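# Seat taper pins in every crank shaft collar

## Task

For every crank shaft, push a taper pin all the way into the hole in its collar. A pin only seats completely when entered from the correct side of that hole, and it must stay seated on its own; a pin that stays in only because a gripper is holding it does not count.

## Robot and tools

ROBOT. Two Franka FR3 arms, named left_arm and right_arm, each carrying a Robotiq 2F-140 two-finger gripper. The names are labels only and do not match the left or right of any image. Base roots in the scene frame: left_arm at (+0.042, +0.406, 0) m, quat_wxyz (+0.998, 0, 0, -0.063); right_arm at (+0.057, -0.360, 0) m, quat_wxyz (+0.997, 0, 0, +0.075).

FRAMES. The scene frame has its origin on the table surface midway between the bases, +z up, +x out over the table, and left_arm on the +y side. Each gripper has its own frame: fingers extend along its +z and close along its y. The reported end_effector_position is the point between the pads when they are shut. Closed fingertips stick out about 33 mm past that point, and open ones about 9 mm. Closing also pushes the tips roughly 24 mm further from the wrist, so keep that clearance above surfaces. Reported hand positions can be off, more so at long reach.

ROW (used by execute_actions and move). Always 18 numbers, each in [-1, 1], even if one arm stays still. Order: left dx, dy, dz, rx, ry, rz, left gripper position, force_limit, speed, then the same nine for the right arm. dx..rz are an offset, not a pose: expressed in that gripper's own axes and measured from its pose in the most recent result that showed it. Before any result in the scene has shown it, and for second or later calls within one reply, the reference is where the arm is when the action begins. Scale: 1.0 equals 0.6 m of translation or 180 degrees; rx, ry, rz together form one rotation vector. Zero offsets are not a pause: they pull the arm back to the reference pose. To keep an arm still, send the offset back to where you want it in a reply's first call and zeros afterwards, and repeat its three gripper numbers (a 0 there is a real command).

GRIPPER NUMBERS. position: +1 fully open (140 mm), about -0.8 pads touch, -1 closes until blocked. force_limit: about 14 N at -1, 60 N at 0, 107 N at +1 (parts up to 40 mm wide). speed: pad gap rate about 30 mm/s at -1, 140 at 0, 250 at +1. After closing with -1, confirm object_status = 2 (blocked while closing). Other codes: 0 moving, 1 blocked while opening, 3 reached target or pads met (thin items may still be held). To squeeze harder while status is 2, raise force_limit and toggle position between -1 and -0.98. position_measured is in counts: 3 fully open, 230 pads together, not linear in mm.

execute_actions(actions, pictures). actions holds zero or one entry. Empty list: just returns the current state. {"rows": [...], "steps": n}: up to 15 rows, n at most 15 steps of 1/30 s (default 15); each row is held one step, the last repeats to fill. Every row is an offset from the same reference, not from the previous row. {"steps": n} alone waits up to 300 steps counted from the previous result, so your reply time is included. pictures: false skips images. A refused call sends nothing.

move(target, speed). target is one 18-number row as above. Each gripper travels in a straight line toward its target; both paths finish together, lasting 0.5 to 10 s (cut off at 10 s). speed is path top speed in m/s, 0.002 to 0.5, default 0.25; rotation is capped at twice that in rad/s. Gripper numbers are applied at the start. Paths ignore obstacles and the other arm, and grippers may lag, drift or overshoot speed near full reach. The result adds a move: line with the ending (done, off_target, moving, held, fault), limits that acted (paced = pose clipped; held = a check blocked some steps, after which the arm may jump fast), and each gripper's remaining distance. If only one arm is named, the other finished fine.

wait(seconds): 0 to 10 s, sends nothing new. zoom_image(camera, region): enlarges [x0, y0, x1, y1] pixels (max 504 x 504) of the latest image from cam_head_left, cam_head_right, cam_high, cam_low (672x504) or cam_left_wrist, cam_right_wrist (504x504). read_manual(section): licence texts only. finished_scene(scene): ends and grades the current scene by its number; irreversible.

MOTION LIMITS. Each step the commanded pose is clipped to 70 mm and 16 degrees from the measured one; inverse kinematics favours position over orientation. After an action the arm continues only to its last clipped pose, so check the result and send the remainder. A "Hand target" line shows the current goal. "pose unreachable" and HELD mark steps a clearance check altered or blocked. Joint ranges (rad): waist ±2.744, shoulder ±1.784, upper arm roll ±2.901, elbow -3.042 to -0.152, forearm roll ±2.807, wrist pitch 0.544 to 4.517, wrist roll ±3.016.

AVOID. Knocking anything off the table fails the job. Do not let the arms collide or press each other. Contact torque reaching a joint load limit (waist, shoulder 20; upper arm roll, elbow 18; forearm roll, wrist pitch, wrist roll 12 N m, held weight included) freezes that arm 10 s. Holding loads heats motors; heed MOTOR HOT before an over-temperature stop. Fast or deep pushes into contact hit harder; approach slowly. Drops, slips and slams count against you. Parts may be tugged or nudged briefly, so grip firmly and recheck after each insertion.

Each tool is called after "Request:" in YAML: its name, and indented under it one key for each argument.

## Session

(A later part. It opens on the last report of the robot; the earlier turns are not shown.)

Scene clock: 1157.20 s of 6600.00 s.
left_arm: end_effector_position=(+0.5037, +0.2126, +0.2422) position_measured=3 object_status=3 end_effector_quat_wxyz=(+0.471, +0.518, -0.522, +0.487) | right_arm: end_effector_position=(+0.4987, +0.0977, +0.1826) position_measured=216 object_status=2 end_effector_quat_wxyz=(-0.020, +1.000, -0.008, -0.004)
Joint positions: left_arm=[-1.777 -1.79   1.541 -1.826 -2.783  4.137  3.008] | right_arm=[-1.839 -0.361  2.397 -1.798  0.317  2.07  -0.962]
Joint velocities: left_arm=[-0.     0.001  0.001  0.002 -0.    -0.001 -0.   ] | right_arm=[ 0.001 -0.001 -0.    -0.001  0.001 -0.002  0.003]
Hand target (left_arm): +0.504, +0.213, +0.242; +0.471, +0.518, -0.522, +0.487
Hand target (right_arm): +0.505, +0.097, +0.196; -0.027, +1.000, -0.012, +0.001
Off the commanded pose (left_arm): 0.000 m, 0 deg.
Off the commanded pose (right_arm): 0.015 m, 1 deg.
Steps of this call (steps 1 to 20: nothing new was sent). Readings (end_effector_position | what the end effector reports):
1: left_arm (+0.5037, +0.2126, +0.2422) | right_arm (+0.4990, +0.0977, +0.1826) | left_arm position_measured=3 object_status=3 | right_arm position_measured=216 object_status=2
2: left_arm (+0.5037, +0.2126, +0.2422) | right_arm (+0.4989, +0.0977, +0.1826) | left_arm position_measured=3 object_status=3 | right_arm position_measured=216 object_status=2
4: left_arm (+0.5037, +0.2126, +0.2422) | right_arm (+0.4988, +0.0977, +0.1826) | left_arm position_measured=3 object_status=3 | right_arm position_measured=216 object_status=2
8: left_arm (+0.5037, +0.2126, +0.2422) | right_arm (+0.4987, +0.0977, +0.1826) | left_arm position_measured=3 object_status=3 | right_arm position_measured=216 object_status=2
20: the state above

Request:
move:
  target: [0,0,0,0,0,0,1,0,0,0,0,0,0,0,0,-1,1,-0.9]
  speed: 0.01

Request:
move:
  target: [0,0,0,0,0,0,1,0,0,0,-0.004,-0.04,-0.012,0.002,0,-0.55,1,-0.9]
  speed: 0.02

Request:
zoom_image:
  camera: "cam_left_wrist"
  region: [270,290,330,340]

Request:
zoom_image:
  camera: "cam_right_wrist"
  region: [205,200,265,260]

Scene clock: 1165.17 s of 6600.00 s.
left_arm: end_effector_position=(+0.5037, +0.2126, +0.2422) position_measured=3 object_status=3 end_effector_quat_wxyz=(+0.471, +0.518, -0.522, +0.487) | right_arm: end_effector_position=(+0.4987, +0.0978, +0.1825) position_measured=216 object_status=2 end_effector_quat_wxyz=(-0.020, +1.000, -0.009, -0.004)
Joint positions: left_arm=[-1.777 -1.79   1.541 -1.826 -2.783  4.137  3.008] | right_arm=[-1.839 -0.362  2.397 -1.798  0.317  2.071 -0.962]
Joint velocities: left_arm=[-0.001 -0.001  0.    -0.001 -0.002 -0.001  0.001] | right_arm=[ 0.001  0.    -0.     0.     0.001 -0.001 -0.001]
Hand target (left_arm): +0.504, +0.213, +0.242; +0.471, +0.518, -0.522, +0.487
Hand target (right_arm): +0.499, +0.098, +0.183; -0.020, +1.000, -0.008, -0.004
Off the commanded pose (left_arm): 0.000 m, 0 deg.
Off the commanded pose (right_arm): 0.000 m, 0 deg.
After step 90, 4.27 s passed at rest.
move: done

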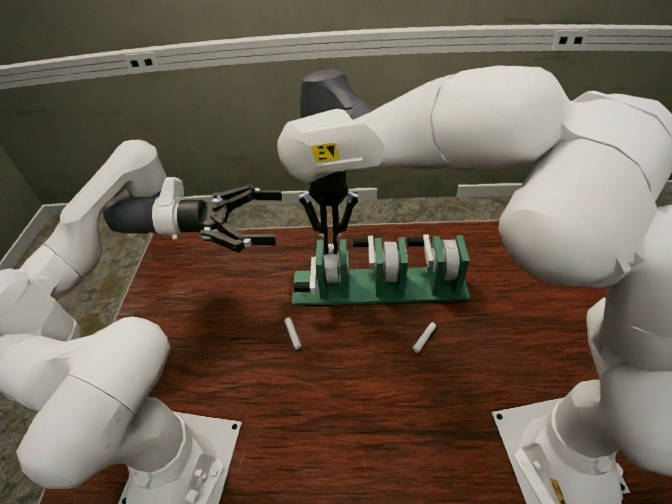

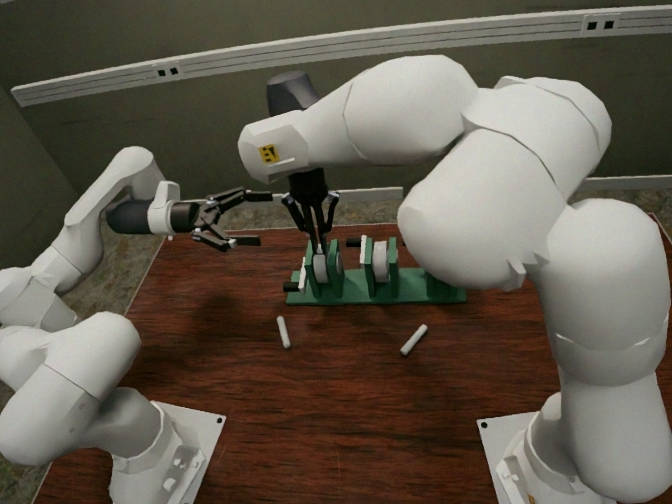

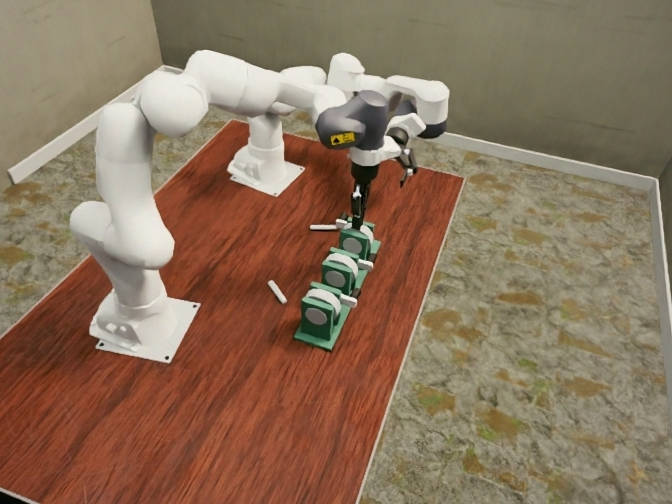

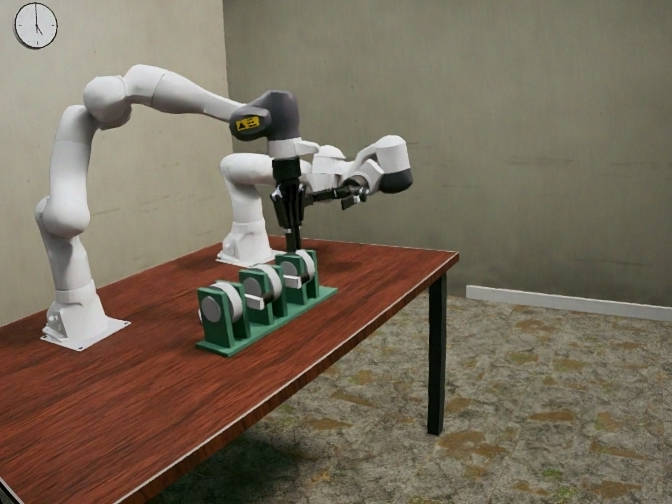

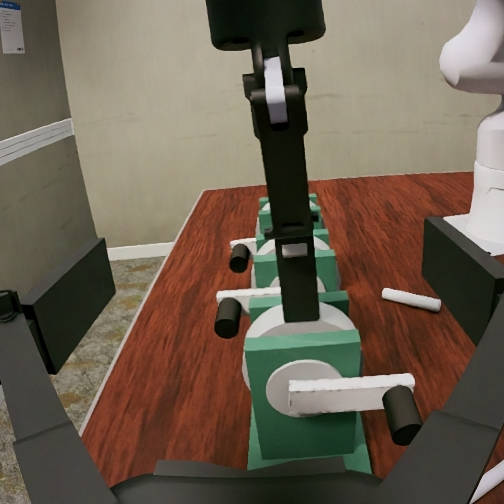

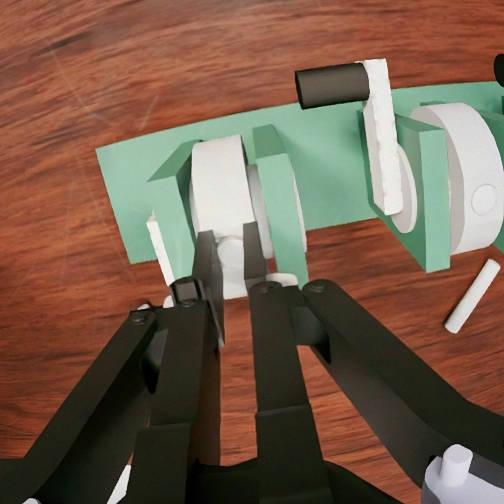

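Scene clock: 1166.60 s of 6600.00 s.
left_arm: end_effector_position=(+0.5037, +0.2126, +0.2422) position_measured=3 object_status=3 end_effector_quat_wxyz=(+0.471, +0.518, -0.522, +0.487) | right_arm: end_effector_position=(+0.4995, +0.1007, +0.2065) position_measured=199 object_status=3 end_effector_quat_wxyz=(-0.005, +1.000, -0.005, -0.000)
Joint positions: left_arm=[-1.777 -1.79   1.541 -1.826 -2.783  4.137  3.008] | right_arm=[-1.837 -0.365  2.395 -1.726  0.277  1.991 -0.933]
Joint velocities: left_arm=[-0.002 -0.002  0.001 -0.     0.    -0.001  0.002] | right_arm=[-0.001 -0.001 -0.001  0.004 -0.006 -0.021  0.015]
Hand target (left_arm): +0.504, +0.213, +0.242; +0.471, +0.518, -0.522, +0.487
Hand target (right_arm): +0.499, +0.100, +0.206; -0.002, +1.000, -0.008, -0.001
Off the commanded pose (left_arm): 0.000 m, 0 deg.
Off the commanded pose (right_arm): 0.002 m, 1 deg.
move: done

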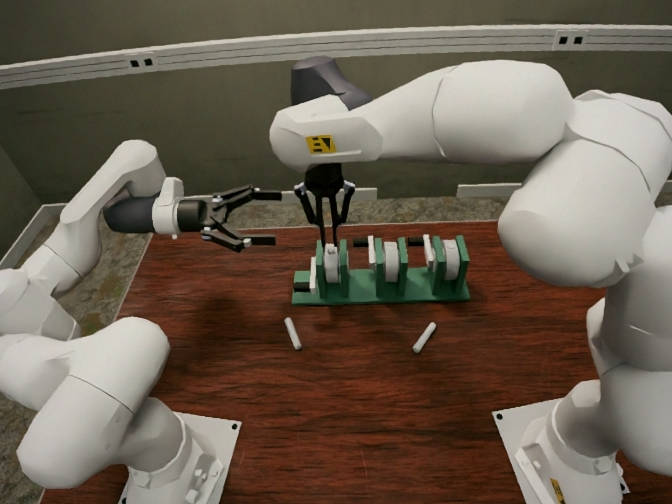

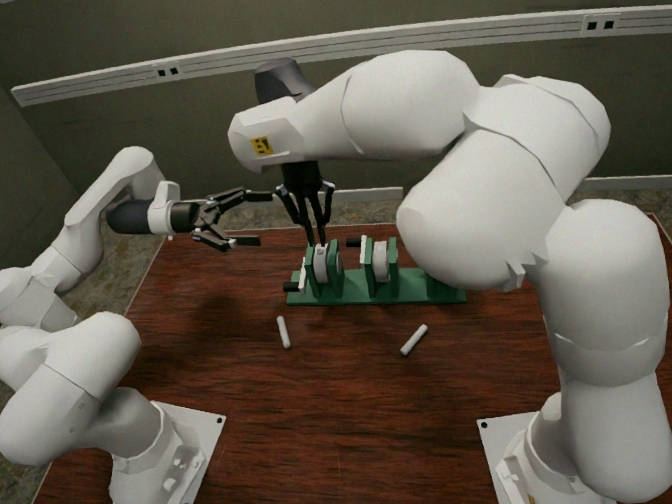

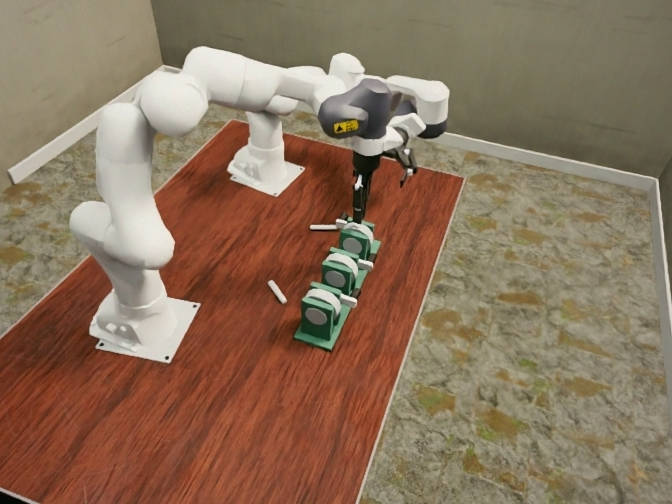

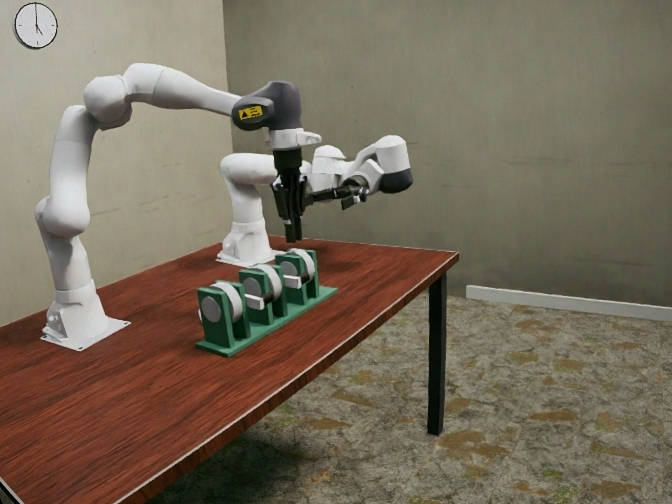

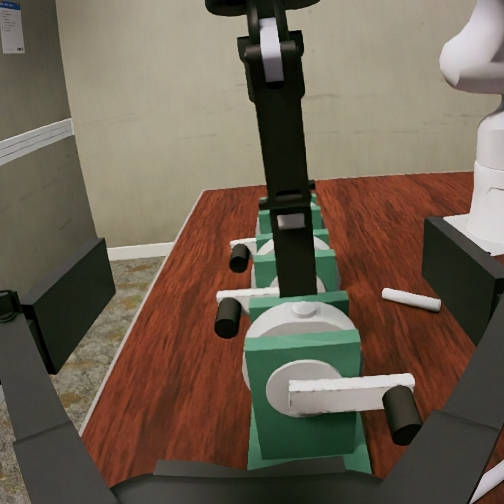

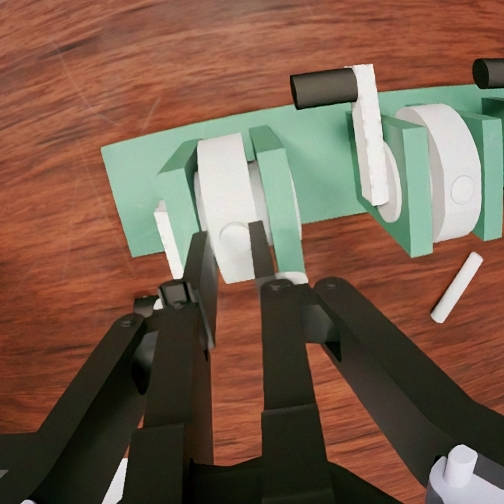

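Region (270, 290, 330, 340) of cam_left_wrist's 504x504 image, scaled by 8.400, with more detail than that image has.

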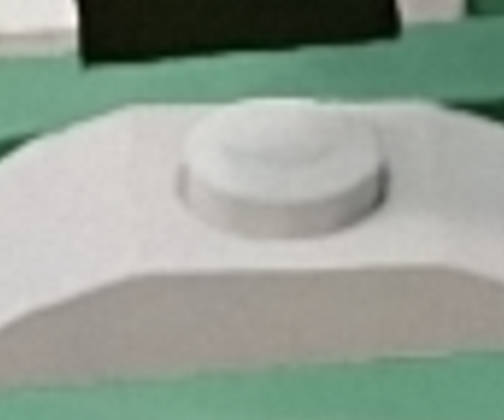

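Region (205, 200, 265, 260) of cam_right_wrist's 504x504 image, scaled by 8.400, with more detail than that image has.

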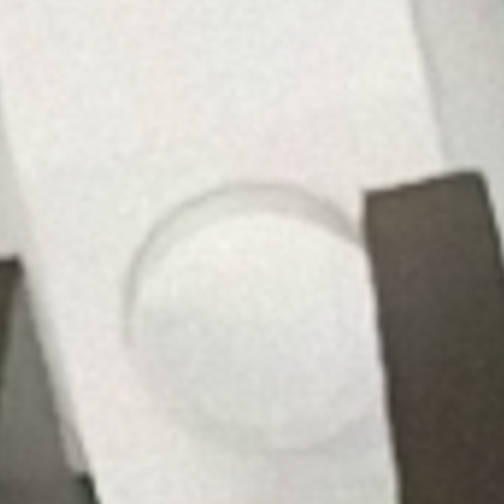

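Request:
move:
  target: [0,0,0,0,0,0,1,0,0,-0.005,0.002,0.032,-0.003,0.011,0,-0.55,1,-0.9]
  speed: 0.015

Request:
zoom_image:
  camera: "cam_right_wrist"
  region: [170,180,300,310]

Request:
zoom_image:
  camera: "cam_left_wrist"
  region: [255,270,345,350]

Scene clock: 1193.93 s of 6600.00 s.
left_arm: end_effector_position=(+0.5037, +0.2126, +0.2422) position_measured=3 object_status=3 end_effector_quat_wxyz=(+0.471, +0.518, -0.522, +0.487) | right_arm: end_effector_position=(+0.4947, +0.0999, +0.1870) position_measured=199 object_status=3 end_effector_quat_wxyz=(+0.001, +1.000, -0.001, +0.014)
Joint positions: left_arm=[-1.777 -1.79   1.541 -1.826 -2.783  4.137  3.008] | right_arm=[-1.806 -0.358  2.393 -1.791  0.25   2.066 -0.913]
Joint velocities: left_arm=[ 0.001 -0.    -0.001  0.001  0.    -0.     0.002] | right_arm=[ 0.002  0.001 -0.001 -0.004 -0.004  0.02   0.01 ]
Hand target (left_arm): +0.504, +0.213, +0.242; +0.471, +0.518, -0.522, +0.487
Hand target (right_arm): +0.496, +0.100, +0.188; -0.000, +1.000, -0.005, +0.017
Off the commanded pose (left_arm): 0.000 m, 0 deg.
Off the commanded pose (right_arm): 0.002 m, 1 deg.
After step 90, 22.83 s passed at rest.
move: done

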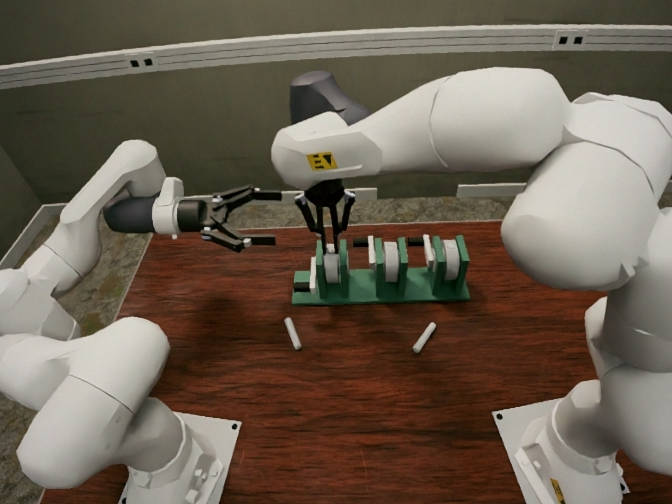

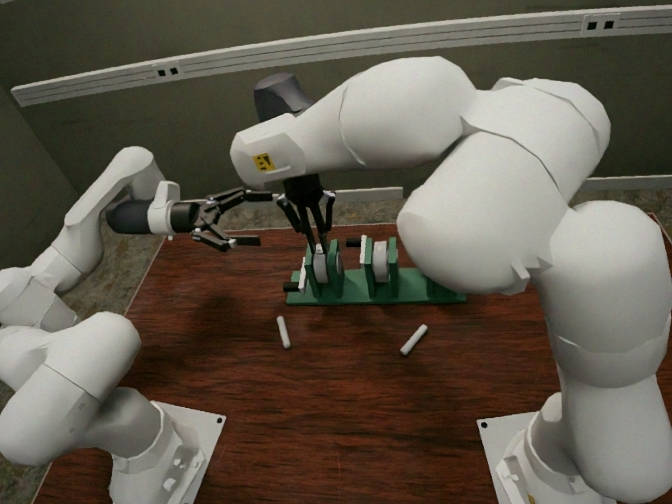

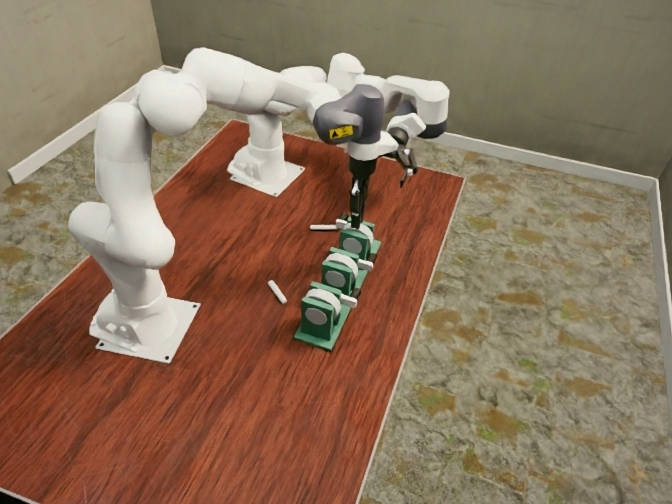

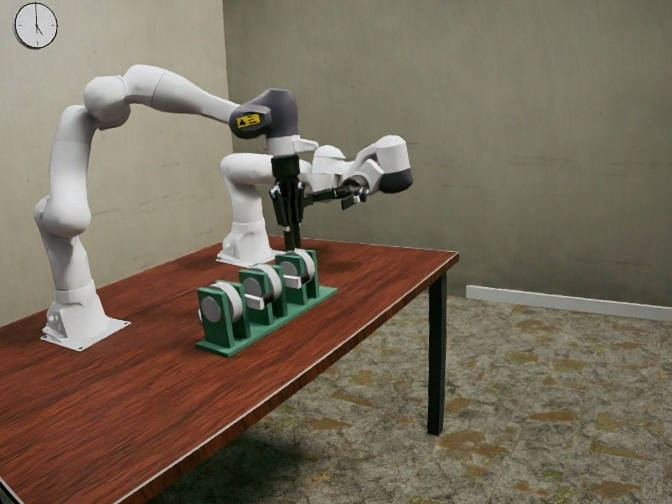

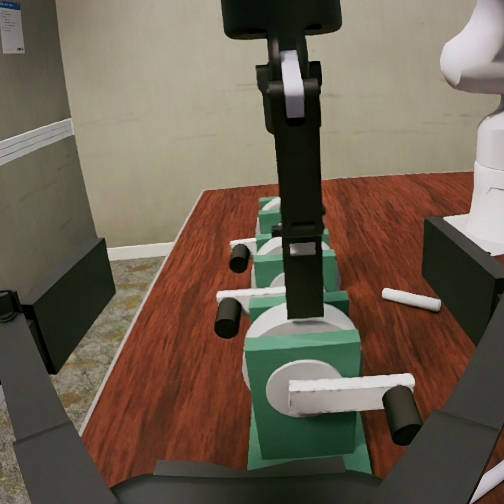

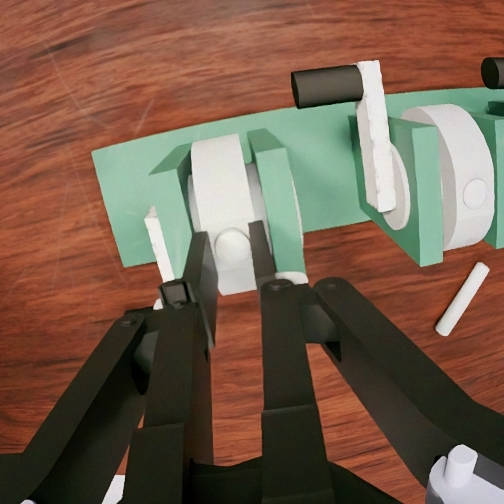

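Region (170, 180, 300, 310) of cam_right_wrist's 504x504 image, scaled by 3.877, with more detail than that image has.

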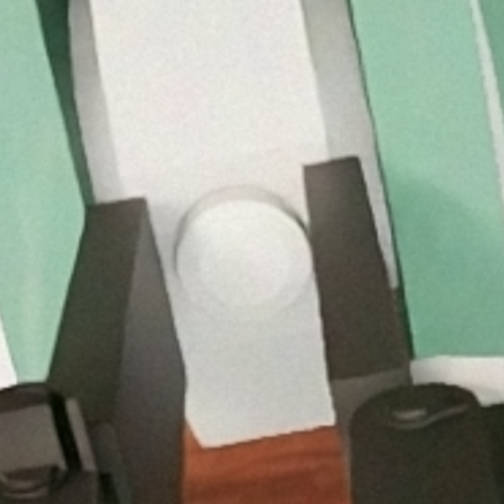

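Region (255, 270, 345, 350) of cam_left_wrist's 504x504 image, scaled by 5.600, with more detail than that image has.

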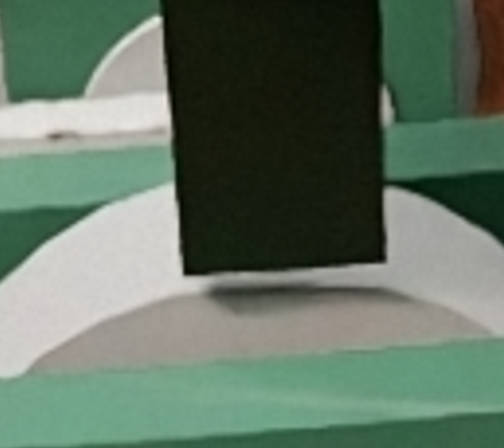

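Request:
move:
  target: [0,0,0,0,0,0,1,0,0,0,0,0.015,0,0.009,0,-0.55,1,-0.9]
  speed: 0.005

Request:
execute_actions:
  actions:
    - {"rows": [[0,0,0,0,0,0,1,0,0,0,0,0.004,0,0,0,-1,1,-0.9]], "steps": 15}
  pictures: false

Request:
move:
  target: [0,0,0,0,0,0,1,0,0,0.004,-0.0077,-0.014,-0.035,0,0,-1,1,-0.9]
  speed: 0.012

Request:
zoom_image:
  camera: "cam_right_wrist"
  region: [170,180,300,310]

Scene clock: 1204.23 s of 6600.00 s.
left_arm: end_effector_position=(+0.5037, +0.2126, +0.2422) position_measured=3 object_status=3 end_effector_quat_wxyz=(+0.471, +0.518, -0.522, +0.487) | right_arm: end_effector_position=(+0.4942, +0.1001, +0.1813) position_measured=199 object_status=3 end_effector_quat_wxyz=(-0.000, +1.000, +0.000, +0.026)
Joint positions: left_arm=[-1.777 -1.79   1.541 -1.826 -2.783  4.137  3.008] | right_arm=[-1.79  -0.346  2.393 -1.828  0.229  2.113 -0.9  ]
Joint velocities: left_arm=[ 0.     0.001 -0.     0.     0.    -0.    -0.002] | right_arm=[ 0.001  0.001  0.    -0.003 -0.001  0.003  0.005]
Hand target (left_arm): +0.504, +0.213, +0.242; +0.471, +0.518, -0.522, +0.487
Hand target (right_arm): +0.495, +0.100, +0.178; +0.001, +1.000, -0.001, +0.028
Off the commanded pose (left_arm): 0.000 m, 0 deg.
Off the commanded pose (right_arm): 0.003 m, 0 deg.
After step 90, 4.50 s passed at rest.
move: done

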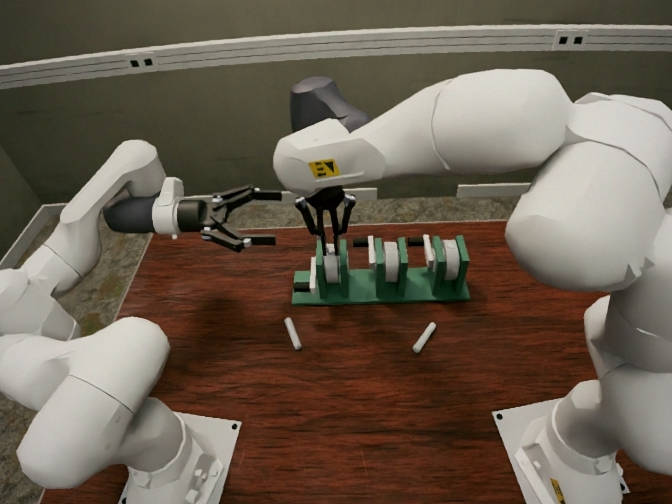

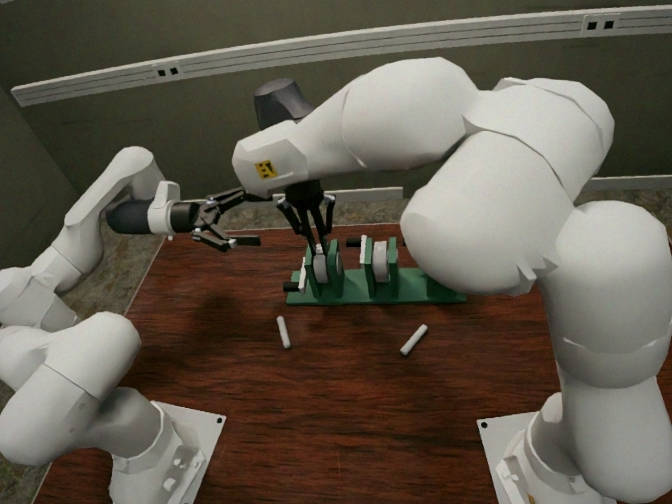

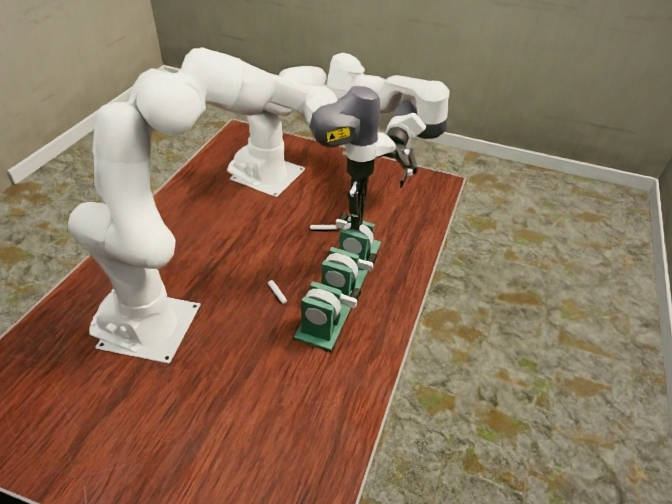

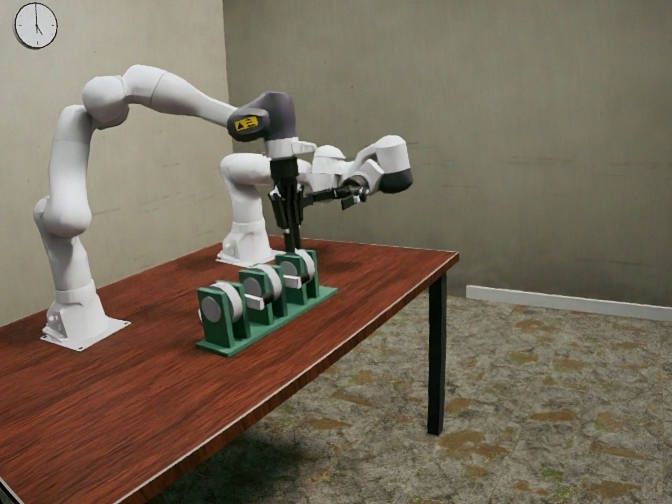

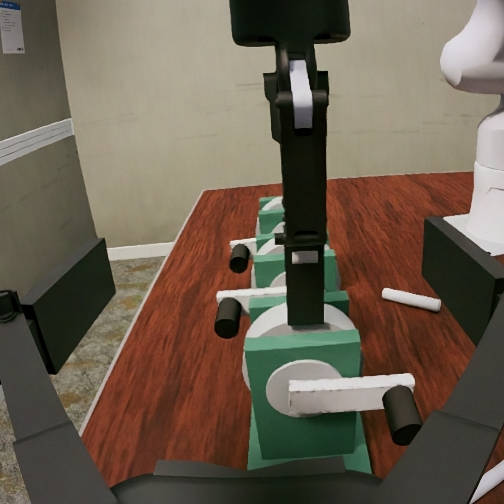

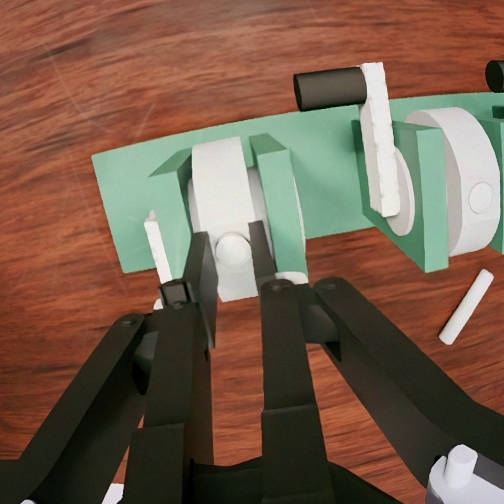

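Scene clock: 1204.73 s of 6600.00 s.
left_arm: end_effector_position=(+0.5037, +0.2126, +0.2422) position_measured=3 object_status=3 end_effector_quat_wxyz=(+0.471, +0.518, -0.522, +0.487) | right_arm: end_effector_position=(+0.4944, +0.0997, +0.1817) position_measured=215 object_status=2 end_effector_quat_wxyz=(-0.001, +1.000, -0.000, +0.026)
Joint positions: left_arm=[-1.777 -1.79   1.541 -1.826 -2.783  4.137  3.008] | right_arm=[-1.791 -0.344  2.393 -1.828  0.229  2.112 -0.9  ]
Joint velocities: left_arm=[ 0.001 -0.002  0.001  0.001 -0.    -0.001 -0.003] | right_arm=[-0.001  0.001 -0.     0.001  0.001 -0.     0.   ]
Hand target (left_arm): +0.504, +0.213, +0.242; +0.471, +0.518, -0.522, +0.487
Hand target (right_arm): +0.494, +0.100, +0.179; -0.000, +1.000, +0.000, +0.026
Off the commanded pose (left_arm): 0.000 m, 0 deg.
Off the commanded pose (right_arm): 0.003 m, 0 deg.
Steps of this call (steps 1 to 15: all 15 steps of this action). Readings (end_effector_position | what the end effector reports):
1: left_arm (+0.5037, +0.2126, +0.2422) | right_arm (+0.4943, +0.1002, +0.1814) | left_arm position_measured=3 object_status=3 | right_arm position_measured=199 object_status=0
2: left_arm (+0.5037, +0.2126, +0.2422) | right_arm (+0.4943, +0.1002, +0.1813) | left_arm position_measured=3 object_status=3 | right_arm position_measured=200 object_status=0
4: left_arm (+0.5037, +0.2126, +0.2422) | right_arm (+0.4945, +0.0996, +0.1815) | left_arm position_measured=3 object_status=3 | right_arm position_measured=205 object_status=0
8: left_arm (+0.5037, +0.2126, +0.2422) | right_arm (+0.4944, +0.0997, +0.1817) | left_arm position_measured=3 object_status=3 | right_arm position_measured=213 object_status=0
15: the state above

Scene clock: 1209.77 s of 6600.00 s.
left_arm: end_effector_position=(+0.5037, +0.2126, +0.2422) position_measured=3 object_status=3 end_effector_quat_wxyz=(+0.471, +0.518, -0.522, +0.487) | right_arm: end_effector_position=(+0.4939, +0.1042, +0.1820) position_measured=216 object_status=2 end_effector_quat_wxyz=(+0.057, +0.998, +0.003, +0.024)
Joint positions: left_arm=[-1.777 -1.79   1.541 -1.826 -2.783  4.137  3.008] | right_arm=[-1.791 -0.454  2.39  -1.68   0.206  1.966 -0.867]
Joint velocities: left_arm=[ 0.     0.001  0.    -0.001 -0.001 -0.001  0.   ] | right_arm=[ 0.001 -0.004 -0.001  0.004  0.001 -0.004  0.004]
Hand target (left_arm): +0.504, +0.213, +0.242; +0.471, +0.518, -0.522, +0.487
Hand target (right_arm): +0.496, +0.105, +0.190; +0.054, +0.998, -0.000, +0.026
Off the commanded pose (left_arm): 0.000 m, 0 deg.
Off the commanded pose (right_arm): 0.009 m, 1 deg.
move: off_target (right_arm)

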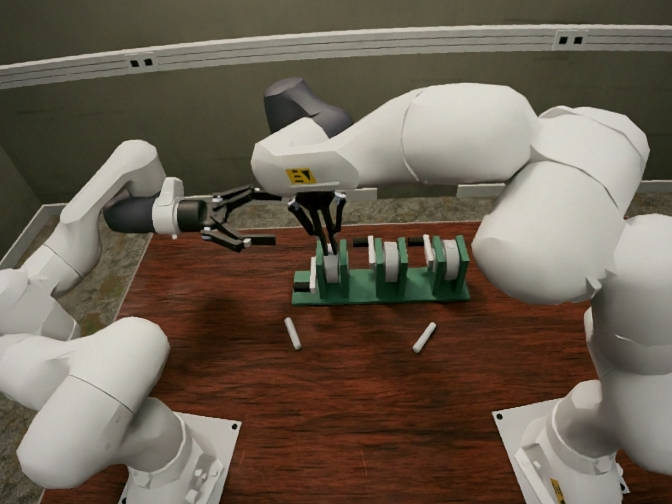

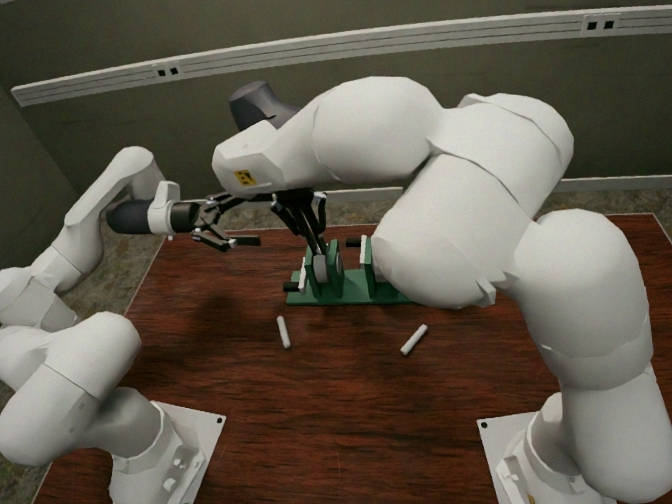

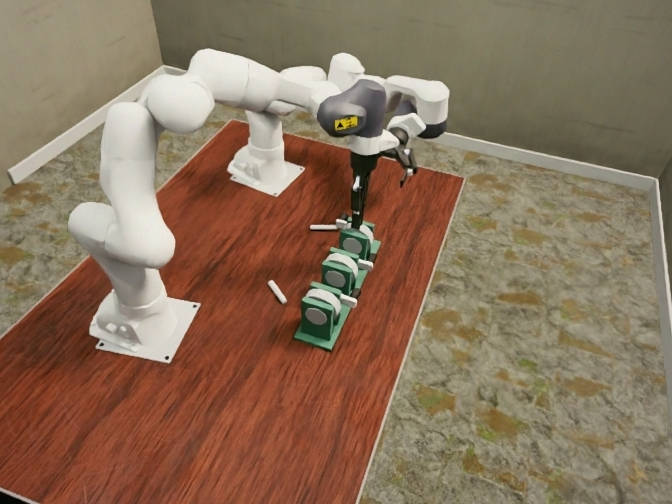

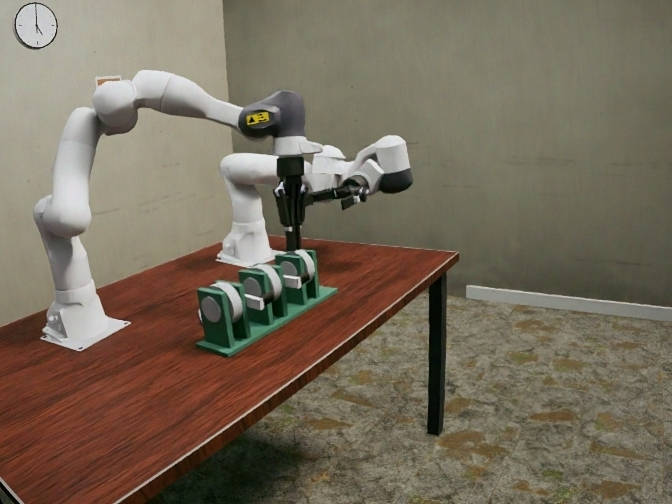

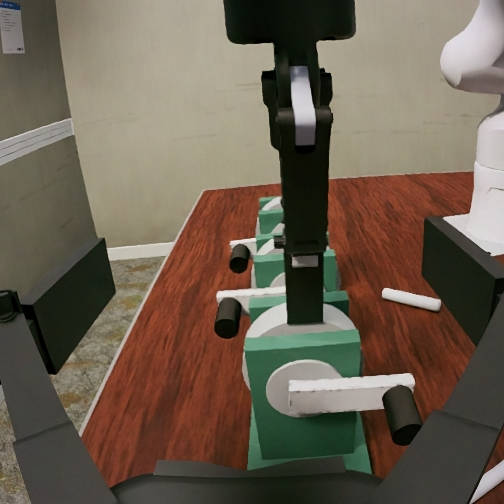

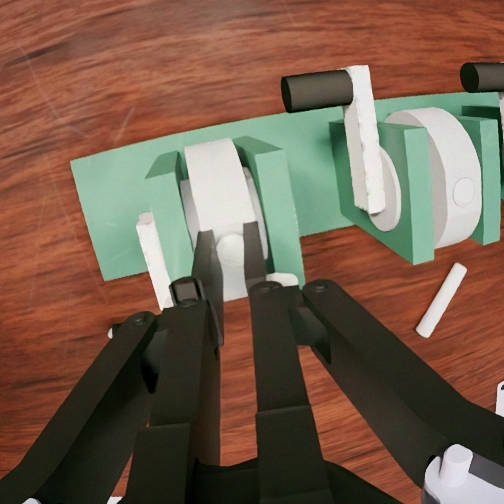

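Region (170, 180, 300, 310) of cam_right_wrist's 504x504 image, scaled by 3.877, with more detail than that image has.

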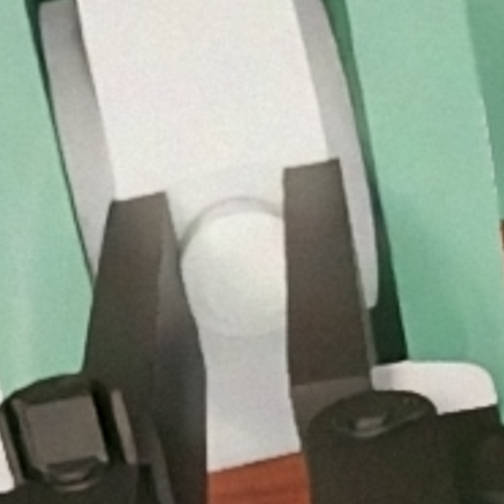

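Request:
execute_actions:
  actions:
    - {"rows": [[0,0,0,0,0,0,1,0,0,0,0,-0.008,0,0,0,-1,1,-0.9],[0,0,0,0,0,0,1,0,0,0,0,-0.005,0,0,0,-1,1,-0.9],[0,0,0,0,0,0,1,0,0,0,0,-0.003,0,0,0,-1,1,-0.9],[0,0,0,0,0,0,1,0,0,0,0,-0.002,0,0,0,-1,1,-0.9],[0,0,0,0,0,0,1,0,0,0,0,-0.002,0,0,0,-0.55,1,-0.9]], "steps": 15}
  pictures: false

Request:
move:
  target: [0,0,0,0,0,0,1,0,0,0.003,0.011,-0.04,0.036,0,0,-0.55,1,-0.9]
  speed: 0.025

Request:
zoom_image:
  camera: "cam_left_wrist"
  region: [270,290,330,340]

Scene clock: 1214.90 s of 6600.00 s.
left_arm: end_effector_position=(+0.5037, +0.2126, +0.2422) position_measured=3 object_status=3 end_effector_quat_wxyz=(+0.471, +0.518, -0.522, +0.487) | right_arm: end_effector_position=(+0.4941, +0.1040, +0.1824) position_measured=199 object_status=0 end_effector_quat_wxyz=(+0.057, +0.998, +0.003, +0.024)
Joint positions: left_arm=[-1.777 -1.79   1.541 -1.826 -2.783  4.137  3.008] | right_arm=[-1.791 -0.454  2.39  -1.679  0.205  1.964 -0.866]
Joint velocities: left_arm=[ 0.002  0.002 -0.001  0.001 -0.     0.     0.   ] | right_arm=[ 0.     0.     0.    -0.001 -0.001  0.    -0.001]
Hand target (left_arm): +0.504, +0.213, +0.242; +0.471, +0.518, -0.522, +0.487
Hand target (right_arm): +0.494, +0.104, +0.183; +0.057, +0.998, +0.003, +0.024
Off the commanded pose (left_arm): 0.000 m, 0 deg.
Off the commanded pose (right_arm): 0.001 m, 0 deg.
Steps of this call (steps 1 to 90: nothing new was sent; then 1.63 s passed at rest; steps 91 to 105: all 15 steps of this action). Readings (end_effector_position | what the end effector reports):
91: left_arm (+0.5037, +0.2126, +0.2422) | right_arm (+0.4939, +0.1042, +0.1820) | left_arm position_measured=3 object_status=3 | right_arm position_measured=216 object_status=2
92: left_arm (+0.5037, +0.2126, +0.2422) | right_arm (+0.4939, +0.1042, +0.1820) | left_arm position_measured=3 object_status=3 | right_arm position_measured=216 object_status=2
94: left_arm (+0.5037, +0.2126, +0.2422) | right_arm (+0.4940, +0.1042, +0.1820) | left_arm position_measured=3 object_status=3 | right_arm position_measured=216 object_status=2
98: left_arm (+0.5037, +0.2126, +0.2422) | right_arm (+0.4941, +0.1040, +0.1819) | left_arm position_measured=3 object_status=3 | right_arm position_measured=210 object_status=0
105: the state above

Scene clock: 1217.63 s of 6600.00 s.
left_arm: end_effector_position=(+0.5037, +0.2126, +0.2422) position_measured=3 object_status=3 end_effector_quat_wxyz=(+0.471, +0.518, -0.522, +0.487) | right_arm: end_effector_position=(+0.4943, +0.1006, +0.2078) position_measured=199 object_status=3 end_effector_quat_wxyz=(+0.003, +1.000, +0.002, +0.024)
Joint positions: left_arm=[-1.777 -1.79   1.541 -1.826 -2.783  4.137  3.008] | right_arm=[-1.792 -0.326  2.39  -1.778  0.206  2.042 -0.888]
Joint velocities: left_arm=[ 0.001  0.001  0.     0.001  0.    -0.     0.   ] | right_arm=[-0.002  0.003  0.001 -0.003  0.002  0.01  -0.007]
Hand target (left_arm): +0.504, +0.213, +0.242; +0.471, +0.518, -0.522, +0.487
Hand target (right_arm): +0.496, +0.100, +0.208; +0.001, +1.000, +0.003, +0.024
Off the commanded pose (left_arm): 0.000 m, 0 deg.
Off the commanded pose (right_arm): 0.001 m, 0 deg.
move: done

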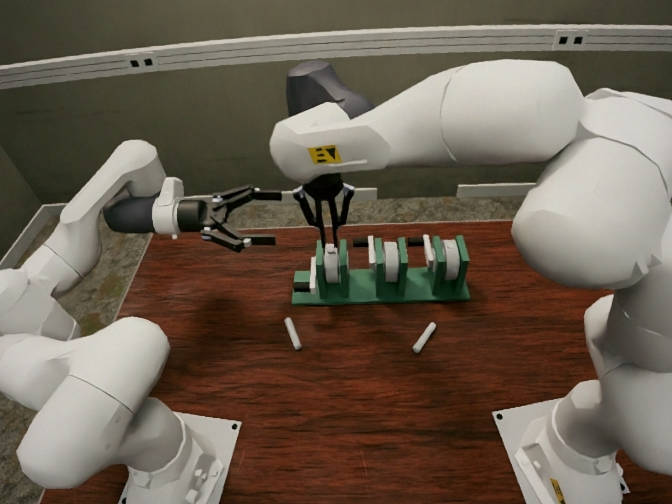

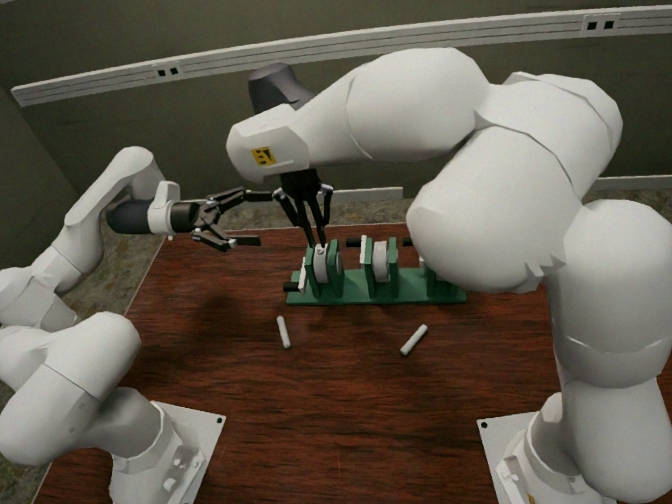

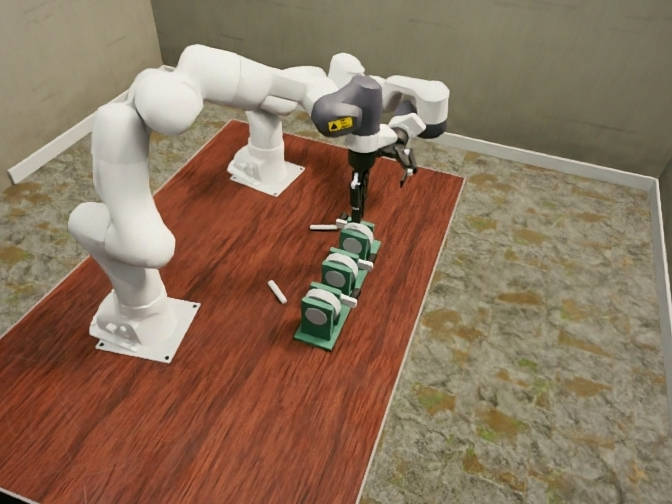

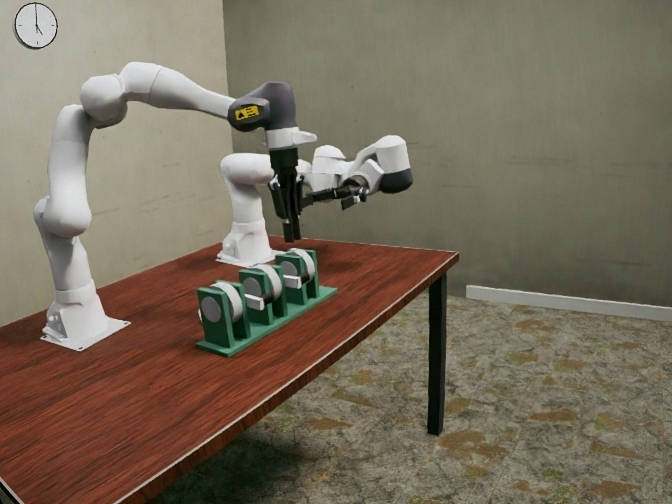

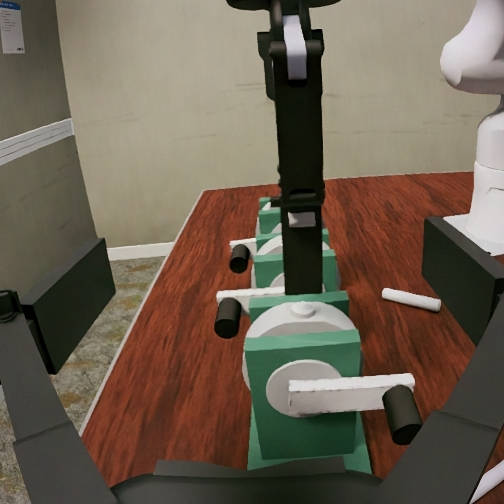

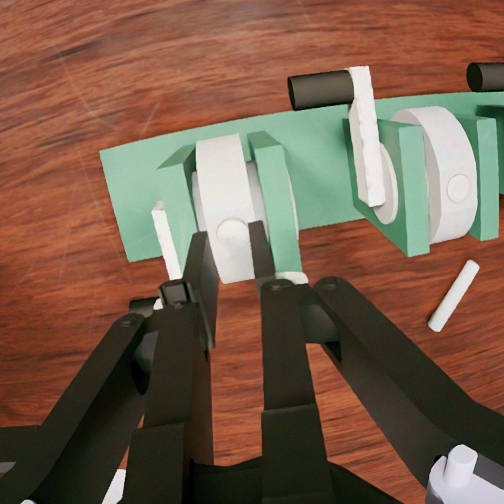

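Region (270, 290, 330, 340) of cam_left_wrist's 504x504 image, scaled by 8.400, with more detail than that image has.

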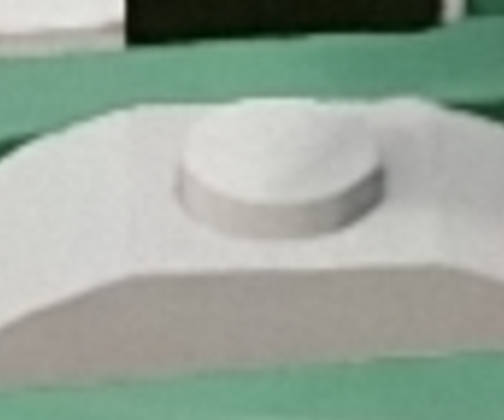

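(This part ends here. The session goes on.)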